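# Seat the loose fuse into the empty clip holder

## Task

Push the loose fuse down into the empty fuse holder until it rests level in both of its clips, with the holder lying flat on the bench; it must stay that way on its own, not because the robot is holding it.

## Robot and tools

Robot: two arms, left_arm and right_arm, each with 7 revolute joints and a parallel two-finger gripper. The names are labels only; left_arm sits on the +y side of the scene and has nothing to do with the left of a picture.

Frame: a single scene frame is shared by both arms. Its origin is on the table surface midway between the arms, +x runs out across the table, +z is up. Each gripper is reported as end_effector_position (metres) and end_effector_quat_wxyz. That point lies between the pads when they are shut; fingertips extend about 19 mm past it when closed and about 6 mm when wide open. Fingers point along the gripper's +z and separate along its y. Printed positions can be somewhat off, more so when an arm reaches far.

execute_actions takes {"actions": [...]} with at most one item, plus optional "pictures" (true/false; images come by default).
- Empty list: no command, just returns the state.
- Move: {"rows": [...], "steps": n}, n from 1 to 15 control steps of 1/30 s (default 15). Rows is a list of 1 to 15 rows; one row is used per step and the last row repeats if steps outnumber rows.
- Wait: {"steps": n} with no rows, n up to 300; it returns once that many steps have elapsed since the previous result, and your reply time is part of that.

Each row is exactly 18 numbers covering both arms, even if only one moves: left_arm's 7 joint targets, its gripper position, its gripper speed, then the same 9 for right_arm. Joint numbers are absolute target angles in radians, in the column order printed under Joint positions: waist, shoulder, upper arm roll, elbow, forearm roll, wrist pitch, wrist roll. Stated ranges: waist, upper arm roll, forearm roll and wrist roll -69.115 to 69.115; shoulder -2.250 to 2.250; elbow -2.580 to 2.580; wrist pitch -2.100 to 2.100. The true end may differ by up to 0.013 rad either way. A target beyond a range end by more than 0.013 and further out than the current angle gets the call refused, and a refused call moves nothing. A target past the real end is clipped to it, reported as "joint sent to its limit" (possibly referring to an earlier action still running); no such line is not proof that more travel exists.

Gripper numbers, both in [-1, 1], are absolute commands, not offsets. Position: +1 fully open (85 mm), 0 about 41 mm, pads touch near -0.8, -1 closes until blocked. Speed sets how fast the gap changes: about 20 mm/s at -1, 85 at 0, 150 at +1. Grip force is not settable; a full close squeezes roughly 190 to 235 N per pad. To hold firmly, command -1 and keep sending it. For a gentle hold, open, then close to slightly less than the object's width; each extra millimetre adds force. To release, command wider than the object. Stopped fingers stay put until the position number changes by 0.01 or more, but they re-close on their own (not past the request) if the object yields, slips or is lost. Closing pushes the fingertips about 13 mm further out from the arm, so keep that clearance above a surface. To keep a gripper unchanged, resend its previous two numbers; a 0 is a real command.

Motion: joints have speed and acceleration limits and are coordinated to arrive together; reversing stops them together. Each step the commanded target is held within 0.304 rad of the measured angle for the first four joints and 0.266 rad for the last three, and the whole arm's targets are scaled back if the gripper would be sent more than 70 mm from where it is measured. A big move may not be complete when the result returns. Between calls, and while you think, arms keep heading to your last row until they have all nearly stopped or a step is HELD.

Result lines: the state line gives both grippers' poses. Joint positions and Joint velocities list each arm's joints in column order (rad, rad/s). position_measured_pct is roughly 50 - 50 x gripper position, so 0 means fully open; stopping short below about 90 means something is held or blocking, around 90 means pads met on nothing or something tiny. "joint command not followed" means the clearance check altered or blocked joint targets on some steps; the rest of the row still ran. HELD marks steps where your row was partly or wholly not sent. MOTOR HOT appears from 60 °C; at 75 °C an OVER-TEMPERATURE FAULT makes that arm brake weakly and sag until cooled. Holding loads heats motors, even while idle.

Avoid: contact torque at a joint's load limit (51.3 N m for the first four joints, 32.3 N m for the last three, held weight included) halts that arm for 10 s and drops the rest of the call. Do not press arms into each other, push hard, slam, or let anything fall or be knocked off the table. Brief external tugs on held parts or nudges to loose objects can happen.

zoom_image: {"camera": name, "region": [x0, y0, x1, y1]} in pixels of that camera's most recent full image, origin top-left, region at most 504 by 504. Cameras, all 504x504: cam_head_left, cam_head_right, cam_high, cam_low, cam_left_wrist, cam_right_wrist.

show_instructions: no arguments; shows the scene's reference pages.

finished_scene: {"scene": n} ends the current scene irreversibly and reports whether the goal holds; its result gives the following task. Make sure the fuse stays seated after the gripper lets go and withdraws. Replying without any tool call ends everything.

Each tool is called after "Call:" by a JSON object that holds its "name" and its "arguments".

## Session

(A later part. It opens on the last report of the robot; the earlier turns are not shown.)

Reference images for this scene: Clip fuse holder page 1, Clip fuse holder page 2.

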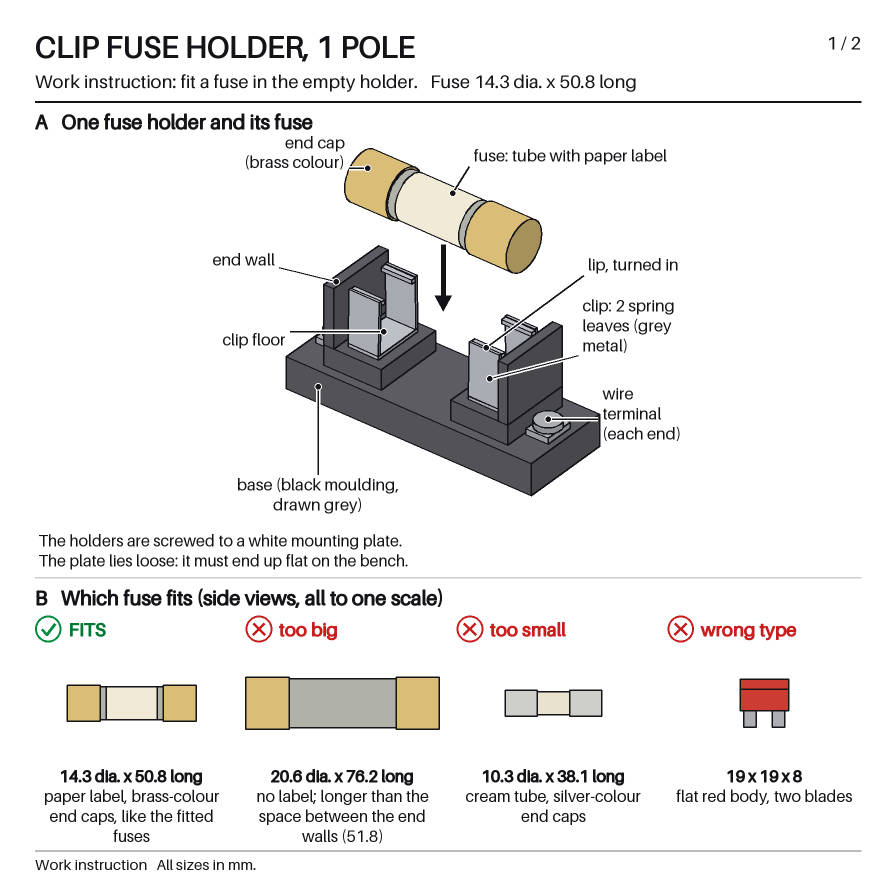

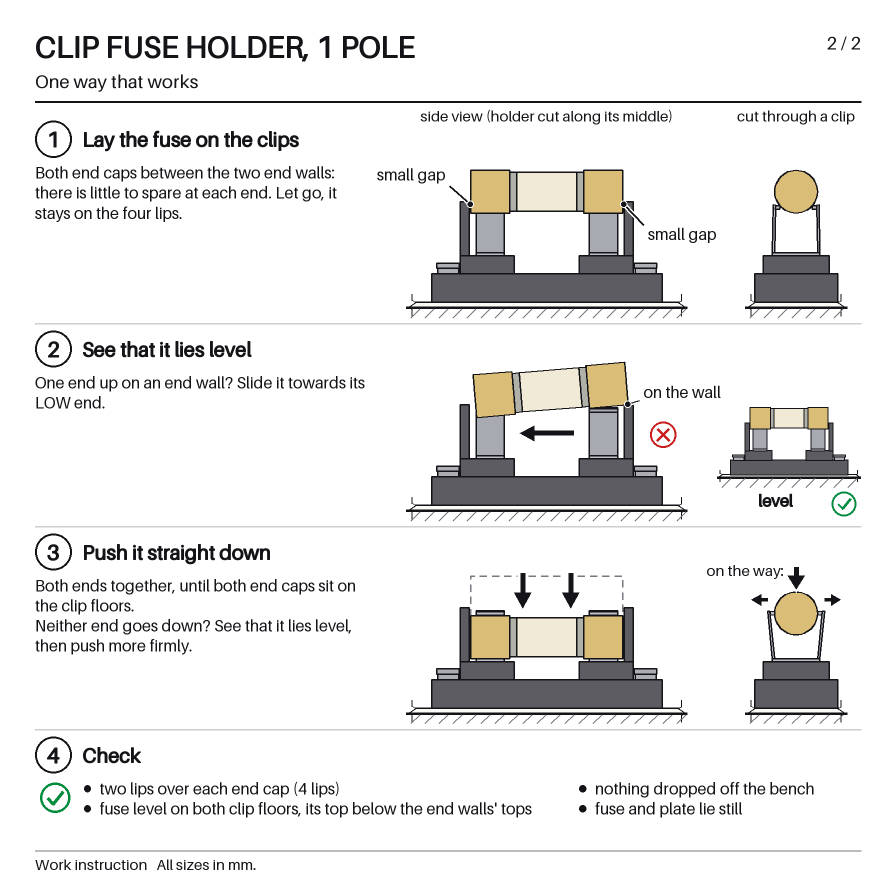

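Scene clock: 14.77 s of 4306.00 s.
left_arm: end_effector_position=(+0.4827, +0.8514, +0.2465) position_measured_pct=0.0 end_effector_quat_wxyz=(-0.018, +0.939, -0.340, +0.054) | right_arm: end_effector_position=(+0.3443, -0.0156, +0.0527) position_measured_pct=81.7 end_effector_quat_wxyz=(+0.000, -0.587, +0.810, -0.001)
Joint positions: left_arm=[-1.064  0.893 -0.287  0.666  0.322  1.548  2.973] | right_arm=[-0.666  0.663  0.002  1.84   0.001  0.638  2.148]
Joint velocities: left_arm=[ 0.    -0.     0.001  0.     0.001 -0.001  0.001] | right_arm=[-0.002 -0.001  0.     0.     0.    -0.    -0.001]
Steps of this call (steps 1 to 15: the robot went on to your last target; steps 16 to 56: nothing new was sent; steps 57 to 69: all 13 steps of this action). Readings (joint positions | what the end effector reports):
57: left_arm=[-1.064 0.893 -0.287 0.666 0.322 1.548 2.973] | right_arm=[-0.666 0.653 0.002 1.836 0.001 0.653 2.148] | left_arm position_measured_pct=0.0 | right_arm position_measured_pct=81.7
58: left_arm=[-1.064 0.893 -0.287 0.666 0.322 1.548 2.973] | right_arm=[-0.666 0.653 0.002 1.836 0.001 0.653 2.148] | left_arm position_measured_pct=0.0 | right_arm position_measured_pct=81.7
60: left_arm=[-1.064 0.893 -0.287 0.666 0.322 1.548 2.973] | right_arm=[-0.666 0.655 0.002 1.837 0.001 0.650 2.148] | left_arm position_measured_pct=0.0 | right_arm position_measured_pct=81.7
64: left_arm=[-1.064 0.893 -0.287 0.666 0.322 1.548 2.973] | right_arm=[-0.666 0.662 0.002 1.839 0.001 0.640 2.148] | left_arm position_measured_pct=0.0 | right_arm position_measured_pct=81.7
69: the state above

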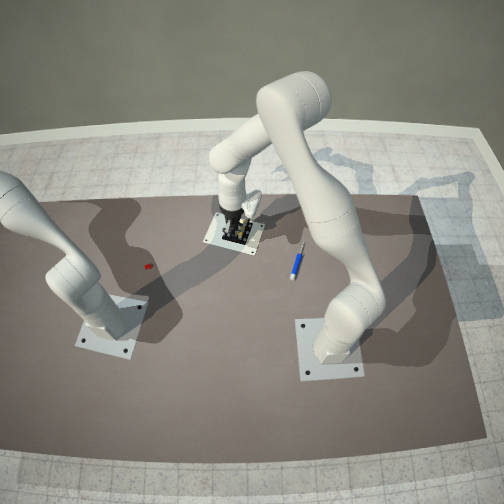

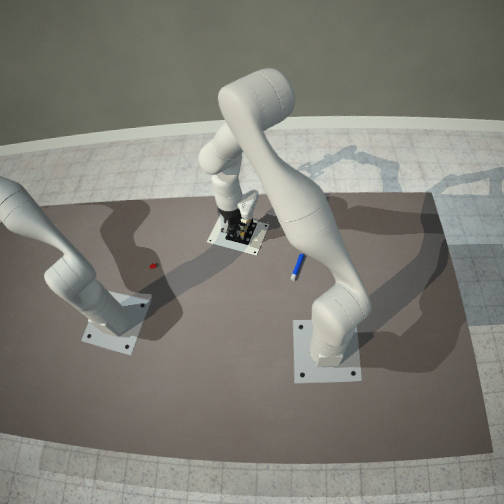

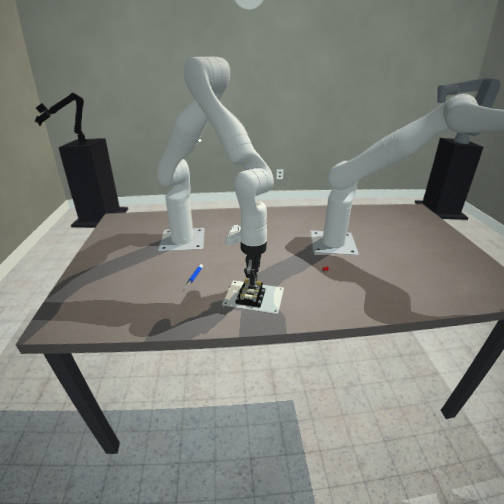

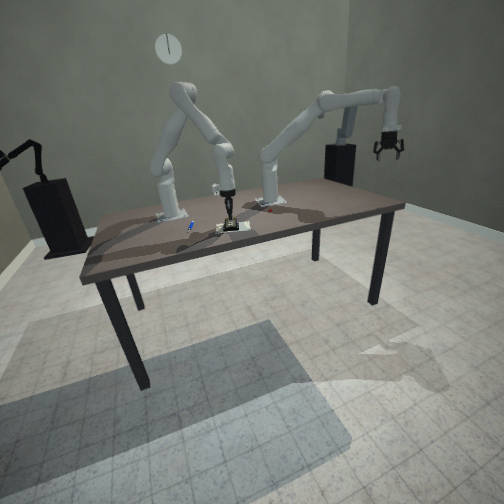

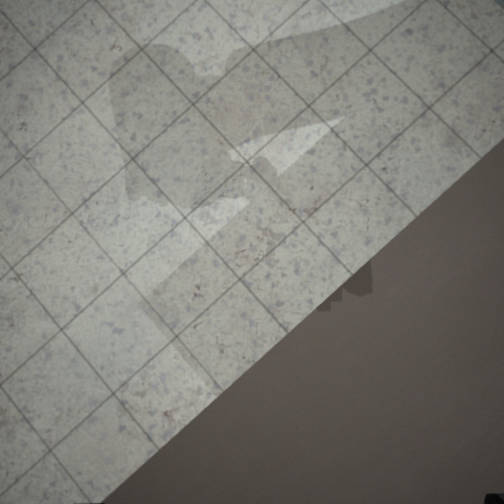

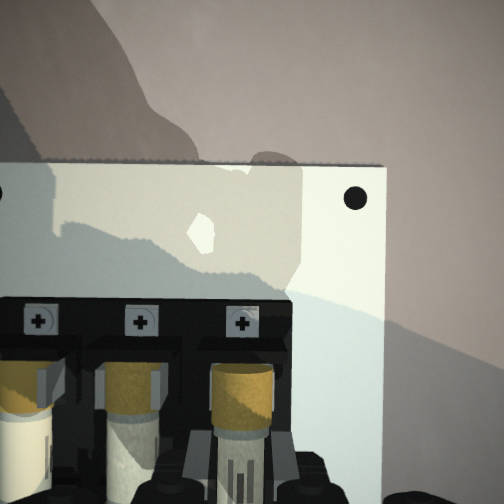

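Call:
{"name": "execute_actions", "arguments": {"actions": [{"rows": [[-1.064,0.893,-0.287,0.666,0.322,1.548,2.973,1,0,-0.6661,0.6669,0.002,1.8407,0.001,0.634,2.148,-1,0.3],[-1.064,0.893,-0.287,0.666,0.322,1.548,2.973,1,0,-0.6661,0.669,0.002,1.8413,0.001,0.6313,2.148,-1,0.3],[-1.064,0.893,-0.287,0.666,0.322,1.548,2.973,1,0,-0.6661,0.6711,0.002,1.8419,0.001,0.6286,2.148,-1,0.3],[-1.064,0.893,-0.287,0.666,0.322,1.548,2.973,1,0,-0.6661,0.6731,0.002,1.8425,0.001,0.626,2.148,-1,0.3],[-1.064,0.893,-0.287,0.666,0.322,1.548,2.973,1,0,-0.6661,0.6752,0.002,1.8431,0.001,0.6233,2.148,-1,0.3],[-1.064,0.893,-0.287,0.666,0.322,1.548,2.973,1,0,-0.6661,0.6773,0.002,1.8437,0.001,0.6206,2.148,-1,0.3],[-1.064,0.893,-0.287,0.666,0.322,1.548,2.973,1,0,-0.6661,0.6794,0.002,1.8443,0.001,0.6179,2.148,-1,0.3],[-1.064,0.893,-0.287,0.666,0.322,1.548,2.973,1,0,-0.6661,0.6815,0.002,1.8449,0.001,0.6152,2.148,-1,0.3],[-1.064,0.893,-0.287,0.666,0.322,1.548,2.973,1,0,-0.6661,0.6836,0.002,1.8455,0.001,0.6125,2.148,-1,0.3],[-1.064,0.893,-0.287,0.666,0.322,1.548,2.973,1,0,-0.6661,0.6857,0.002,1.8461,0.001,0.6098,2.148,-1,0.3],[-1.064,0.893,-0.287,0.666,0.322,1.548,2.973,1,0,-0.6661,0.6878,0.002,1.8466,0.001,0.6072,2.148,-1,0.3],[-1.064,0.893,-0.287,0.666,0.322,1.548,2.973,1,0,-0.6661,0.6899,0.002,1.8472,0.001,0.6045,2.148,-1,0.3],[-1.064,0.893,-0.287,0.666,0.322,1.548,2.973,1,0,-0.6661,0.692,0.002,1.8477,0.001,0.6019,2.148,-1,0.3],[-1.064,0.893,-0.287,0.666,0.322,1.548,2.973,1,0,-0.6661,0.694,0.002,1.8482,0.001,0.5994,2.148,-1,0.3]], "steps": 15}], "pictures": false}}

Call:
{"name": "execute_actions", "arguments": {"actions": [{"steps": 10}]}}

Scene clock: 16.70 s of 4306.00 s.
left_arm: end_effector_position=(+0.4827, +0.8514, +0.2465) position_measured_pct=0.0 end_effector_quat_wxyz=(-0.018, +0.939, -0.340, +0.054) | right_arm: end_effector_position=(+0.3450, -0.0147, +0.0404) position_measured_pct=81.7 end_effector_quat_wxyz=(+0.002, -0.587, +0.810, -0.001)
Joint positions: left_arm=[-1.064  0.893 -0.287  0.666  0.322  1.548  2.973] | right_arm=[-0.666  0.687  0.002  1.848  0.001  0.601  2.148]
Joint velocities: left_arm=[-0.002  0.    -0.001  0.    -0.     0.    -0.001] | right_arm=[ 0.001  0.061 -0.001 -0.     0.    -0.052  0.001]
Steps of this call (steps 1 to 15: the robot went on to your last target; steps 16 to 43: nothing new was sent; steps 44 to 58: all 15 steps of this action). Readings (joint positions | what the end effector reports):
44: left_arm=[-1.064 0.893 -0.287 0.666 0.322 1.548 2.973] | right_arm=[-0.666 0.664 0.002 1.840 0.001 0.637 2.148] | left_arm position_measured_pct=0.0 | right_arm position_measured_pct=81.7
45: left_arm=[-1.064 0.893 -0.287 0.666 0.322 1.548 2.973] | right_arm=[-0.666 0.664 0.002 1.840 0.001 0.636 2.148] | left_arm position_measured_pct=0.0 | right_arm position_measured_pct=81.7
47: left_arm=[-1.064 0.893 -0.287 0.666 0.322 1.548 2.973] | right_arm=[-0.666 0.665 0.002 1.841 0.001 0.633 2.148] | left_arm position_measured_pct=0.0 | right_arm position_measured_pct=81.7
51: left_arm=[-1.064 0.893 -0.287 0.666 0.322 1.548 2.973] | right_arm=[-0.666 0.667 0.002 1.844 0.001 0.626 2.148] | left_arm position_measured_pct=0.0 | right_arm position_measured_pct=81.7
58: the state above

Scene clock: 17.03 s of 4306.00 s.
left_arm: end_effector_position=(+0.4827, +0.8514, +0.2465) position_measured_pct=0.0 end_effector_quat_wxyz=(-0.018, +0.939, -0.340, +0.054) | right_arm: end_effector_position=(+0.3450, -0.0147, +0.0396) position_measured_pct=81.7 end_effector_quat_wxyz=(+0.002, -0.587, +0.810, -0.001)
Joint positions: left_arm=[-1.064  0.893 -0.287  0.666  0.322  1.548  2.973] | right_arm=[-0.666  0.689  0.002  1.848  0.001  0.601  2.148]
Joint velocities: left_arm=[-0.003 -0.    -0.     0.    -0.    -0.    -0.   ] | right_arm=[ 0.  0.  0.  0. -0.  0.  0.]
Steps of this call (steps 1 to 10: the robot went on to your last target). Readings (joint positions | what the end effector reports):
1: left_arm=[-1.064 0.893 -0.287 0.666 0.322 1.548 2.973] | right_arm=[-0.666 0.689 0.002 1.848 0.001 0.600 2.148] | left_arm position_measured_pct=0.0 | right_arm position_measured_pct=81.7
2: left_arm=[-1.064 0.893 -0.287 0.666 0.322 1.548 2.973] | right_arm=[-0.666 0.689 0.002 1.848 0.001 0.600 2.148] | left_arm position_measured_pct=0.0 | right_arm position_measured_pct=81.7
4: left_arm=[-1.064 0.893 -0.287 0.666 0.322 1.548 2.973] | right_arm=[-0.666 0.689 0.002 1.848 0.001 0.601 2.148] | left_arm position_measured_pct=0.0 | right_arm position_measured_pct=81.7
8: left_arm=[-1.064 0.893 -0.287 0.666 0.322 1.548 2.973] | right_arm=[-0.666 0.689 0.002 1.848 0.001 0.601 2.148] | left_arm position_measured_pct=0.0 | right_arm position_measured_pct=81.7
10: the state above

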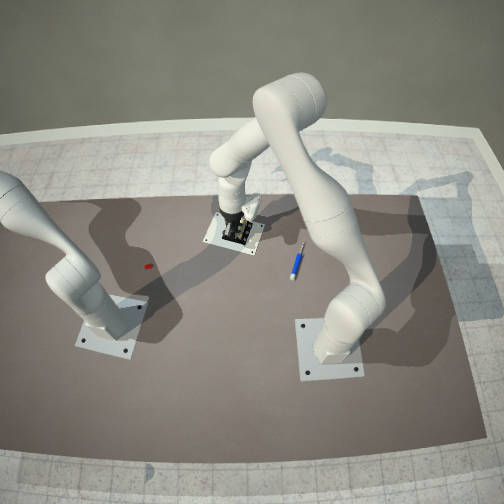

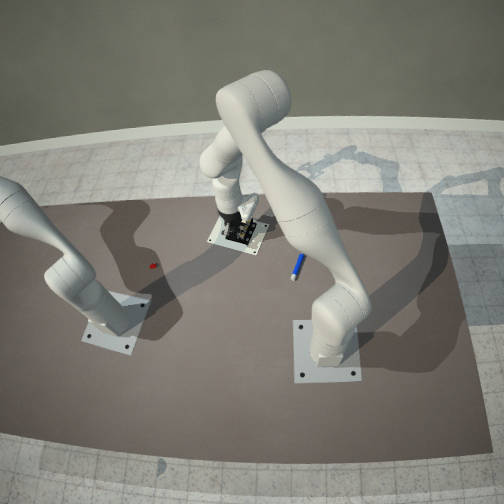

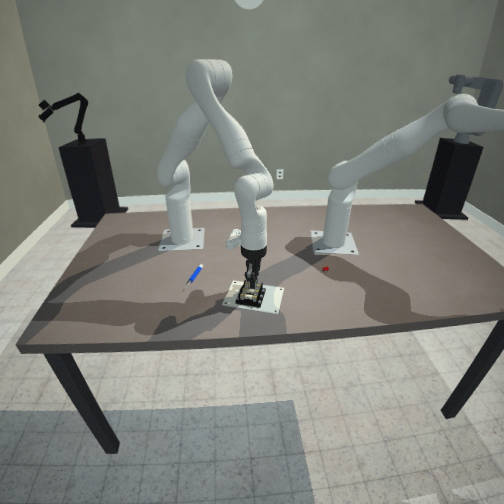

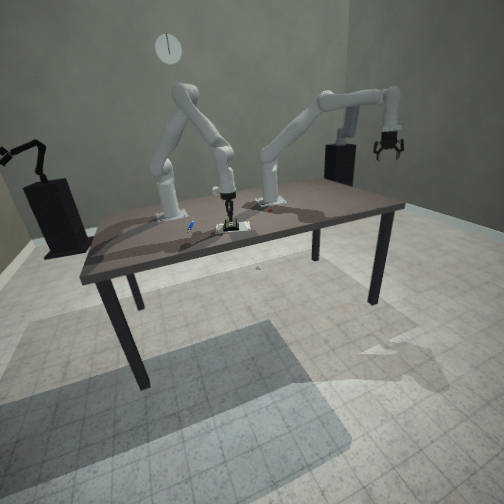

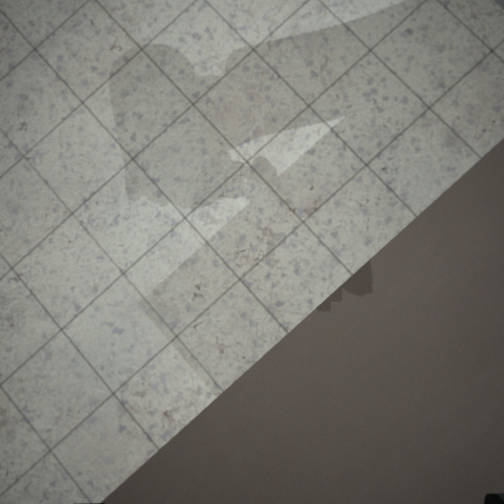

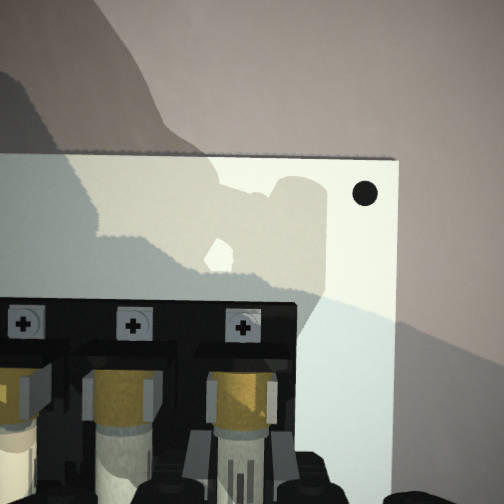

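Seated (13 mm travel, same as before). Release and rise.

Call:
{"name": "execute_actions", "arguments": {"actions": [{"rows": [[-1.064,0.893,-0.287,0.666,0.322,1.548,2.973,1,0,-0.6661,0.69,0.002,1.848,0.001,0.601,2.148,-0.4,0],[-1.064,0.893,-0.287,0.666,0.322,1.548,2.973,1,0,-0.6661,0.69,0.002,1.848,0.001,0.601,2.148,-0.4,0],[-1.064,0.893,-0.287,0.666,0.322,1.548,2.973,1,0,-0.6661,0.69,0.002,1.848,0.001,0.601,2.148,-0.4,0],[-1.064,0.893,-0.287,0.666,0.322,1.548,2.973,1,0,-0.6661,0.69,0.002,1.848,0.001,0.601,2.148,-0.4,0],[-1.064,0.893,-0.287,0.666,0.322,1.548,2.973,1,0,-0.6661,0.69,0.002,1.848,0.001,0.601,2.148,-0.4,0],[-1.064,0.893,-0.287,0.666,0.322,1.548,2.973,1,0,-0.6661,0.69,0.002,1.848,0.001,0.601,2.148,-0.4,0],[-1.064,0.893,-0.287,0.666,0.322,1.548,2.973,1,0,-0.6661,0.69,0.002,1.848,0.001,0.601,2.148,-0.4,0],[-1.064,0.893,-0.287,0.666,0.322,1.548,2.973,1,0,-0.6661,0.69,0.002,1.848,0.001,0.601,2.148,-0.4,0],[-1.064,0.893,-0.287,0.666,0.322,1.548,2.973,1,0,-0.6661,0.653,0.002,1.8354,0.001,0.6529,2.148,-0.4,0]], "steps": 15}], "pictures": false}}

Call:
{"name": "execute_actions", "arguments": {"actions": [{"rows": [[-1.064,0.893,-0.287,0.666,0.322,1.548,2.973,1,0,-0.70,0.60,0.002,1.76,0.001,0.7816,2.114,0.3,0]], "steps": 15}]}}

Scene clock: 18.77 s of 4306.00 s.
left_arm: end_effector_position=(+0.4827, +0.8514, +0.2465) position_measured_pct=0.0 end_effector_quat_wxyz=(-0.018, +0.939, -0.340, +0.054) | right_arm: end_effector_position=(+0.3445, -0.0155, +0.0572) position_measured_pct=69.8 end_effector_quat_wxyz=(-0.000, -0.586, +0.810, -0.001)
Joint positions: left_arm=[-1.064  0.893 -0.287  0.666  0.322  1.548  2.973] | right_arm=[-0.666  0.655  0.002  1.835  0.001  0.652  2.148]
Joint velocities: left_arm=[-0.001  0.002 -0.     0.     0.    -0.001  0.001] | right_arm=[ 0.001 -0.007 -0.001  0.007 -0.001  0.02  -0.001]
Steps of this call (steps 1 to 15: the robot went on to your last target; steps 16 to 37: nothing new was sent; steps 38 to 52: all 15 steps of this action). Readings (joint positions | what the end effector reports):
38: left_arm=[-1.064 0.893 -0.287 0.666 0.322 1.548 2.973] | right_arm=[-0.666 0.689 0.002 1.848 0.001 0.601 2.148] | left_arm position_measured_pct=0.0 | right_arm position_measured_pct=81.7
39: left_arm=[-1.064 0.893 -0.287 0.666 0.322 1.548 2.973] | right_arm=[-0.666 0.688 0.002 1.848 0.001 0.601 2.148] | left_arm position_measured_pct=0.0 | right_arm position_measured_pct=81.7
41: left_arm=[-1.064 0.893 -0.287 0.666 0.322 1.548 2.973] | right_arm=[-0.666 0.689 0.002 1.848 0.001 0.601 2.148] | left_arm position_measured_pct=0.0 | right_arm position_measured_pct=77.0
45: left_arm=[-1.064 0.893 -0.287 0.666 0.322 1.548 2.973] | right_arm=[-0.666 0.690 0.001 1.848 0.001 0.601 2.148] | left_arm position_measured_pct=0.0 | right_arm position_measured_pct=70.6
52: the state above

Scene clock: 19.27 s of 4306.00 s.
left_arm: end_effector_position=(+0.4827, +0.8514, +0.2465) position_measured_pct=0.0 end_effector_quat_wxyz=(-0.018, +0.939, -0.340, +0.054) | right_arm: end_effector_position=(+0.3449, +0.0046, +0.0975) position_measured_pct=36.1 end_effector_quat_wxyz=(-0.000, -0.586, +0.810, -0.001)
Joint positions: left_arm=[-1.064  0.893 -0.287  0.666  0.322  1.548  2.973] | right_arm=[-0.7    0.6    0.002  1.76   0.001  0.782  2.114]
Joint velocities: left_arm=[-0.002 -0.001 -0.001  0.     0.001  0.     0.001] | right_arm=[-0.005 -0.003 -0.     0.     0.    -0.     0.001]
Steps of this call (steps 1 to 15: all 15 steps of this action). Readings (joint positions | what the end effector reports):
1: left_arm=[-1.064 0.893 -0.287 0.666 0.322 1.548 2.973] | right_arm=[-0.667 0.654 0.002 1.835 0.001 0.654 2.148] | left_arm position_measured_pct=0.0 | right_arm position_measured_pct=69.8
2: left_arm=[-1.064 0.893 -0.287 0.666 0.322 1.548 2.973] | right_arm=[-0.670 0.649 0.003 1.830 0.001 0.664 2.145] | left_arm position_measured_pct=0.0 | right_arm position_measured_pct=69.4
4: left_arm=[-1.064 0.893 -0.287 0.666 0.322 1.548 2.973] | right_arm=[-0.683 0.628 0.003 1.804 0.001 0.709 2.134] | left_arm position_measured_pct=0.0 | right_arm position_measured_pct=65.1
8: left_arm=[-1.064 0.893 -0.287 0.666 0.322 1.548 2.973] | right_arm=[-0.698 0.602 0.001 1.760 0.001 0.779 2.114] | left_arm position_measured_pct=0.0 | right_arm position_measured_pct=54.0
15: the state above

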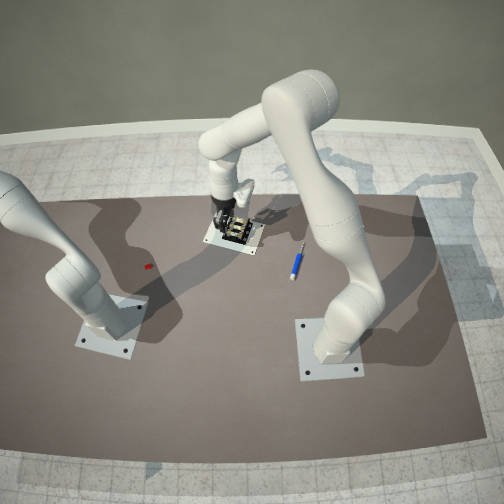

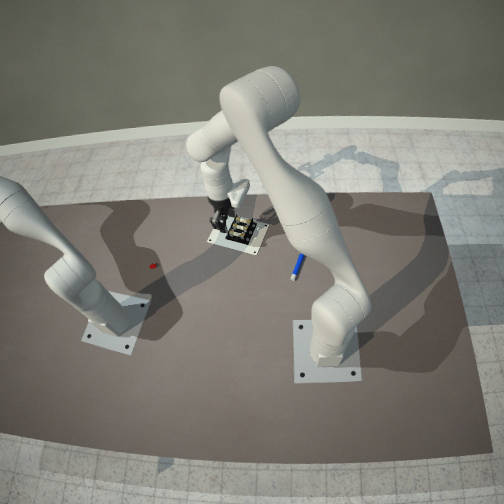

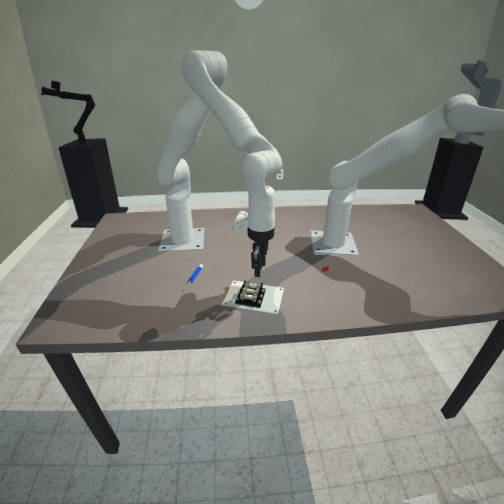

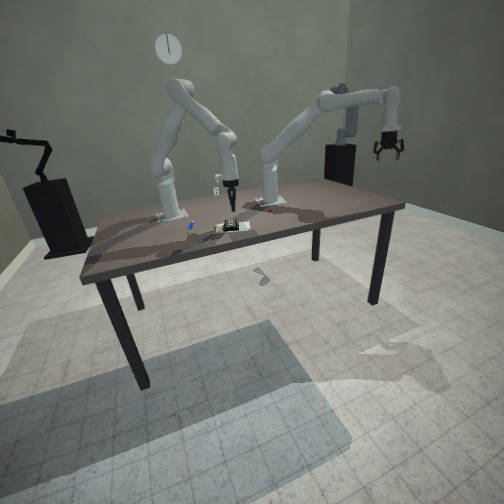

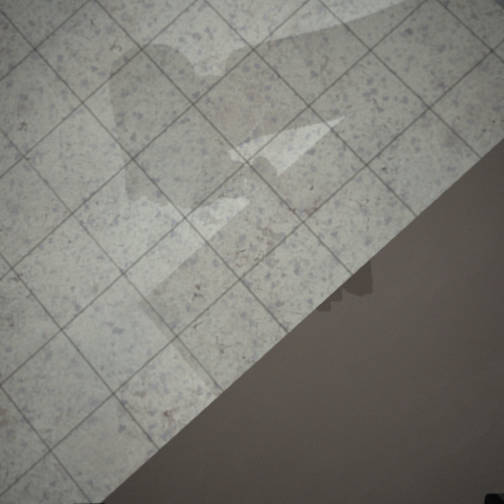

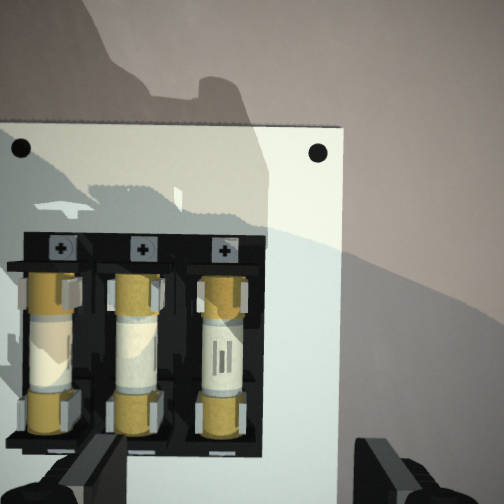

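Call:
{"name": "finished_scene", "arguments": {"scene": 2}}

The scene is finished: the task was done.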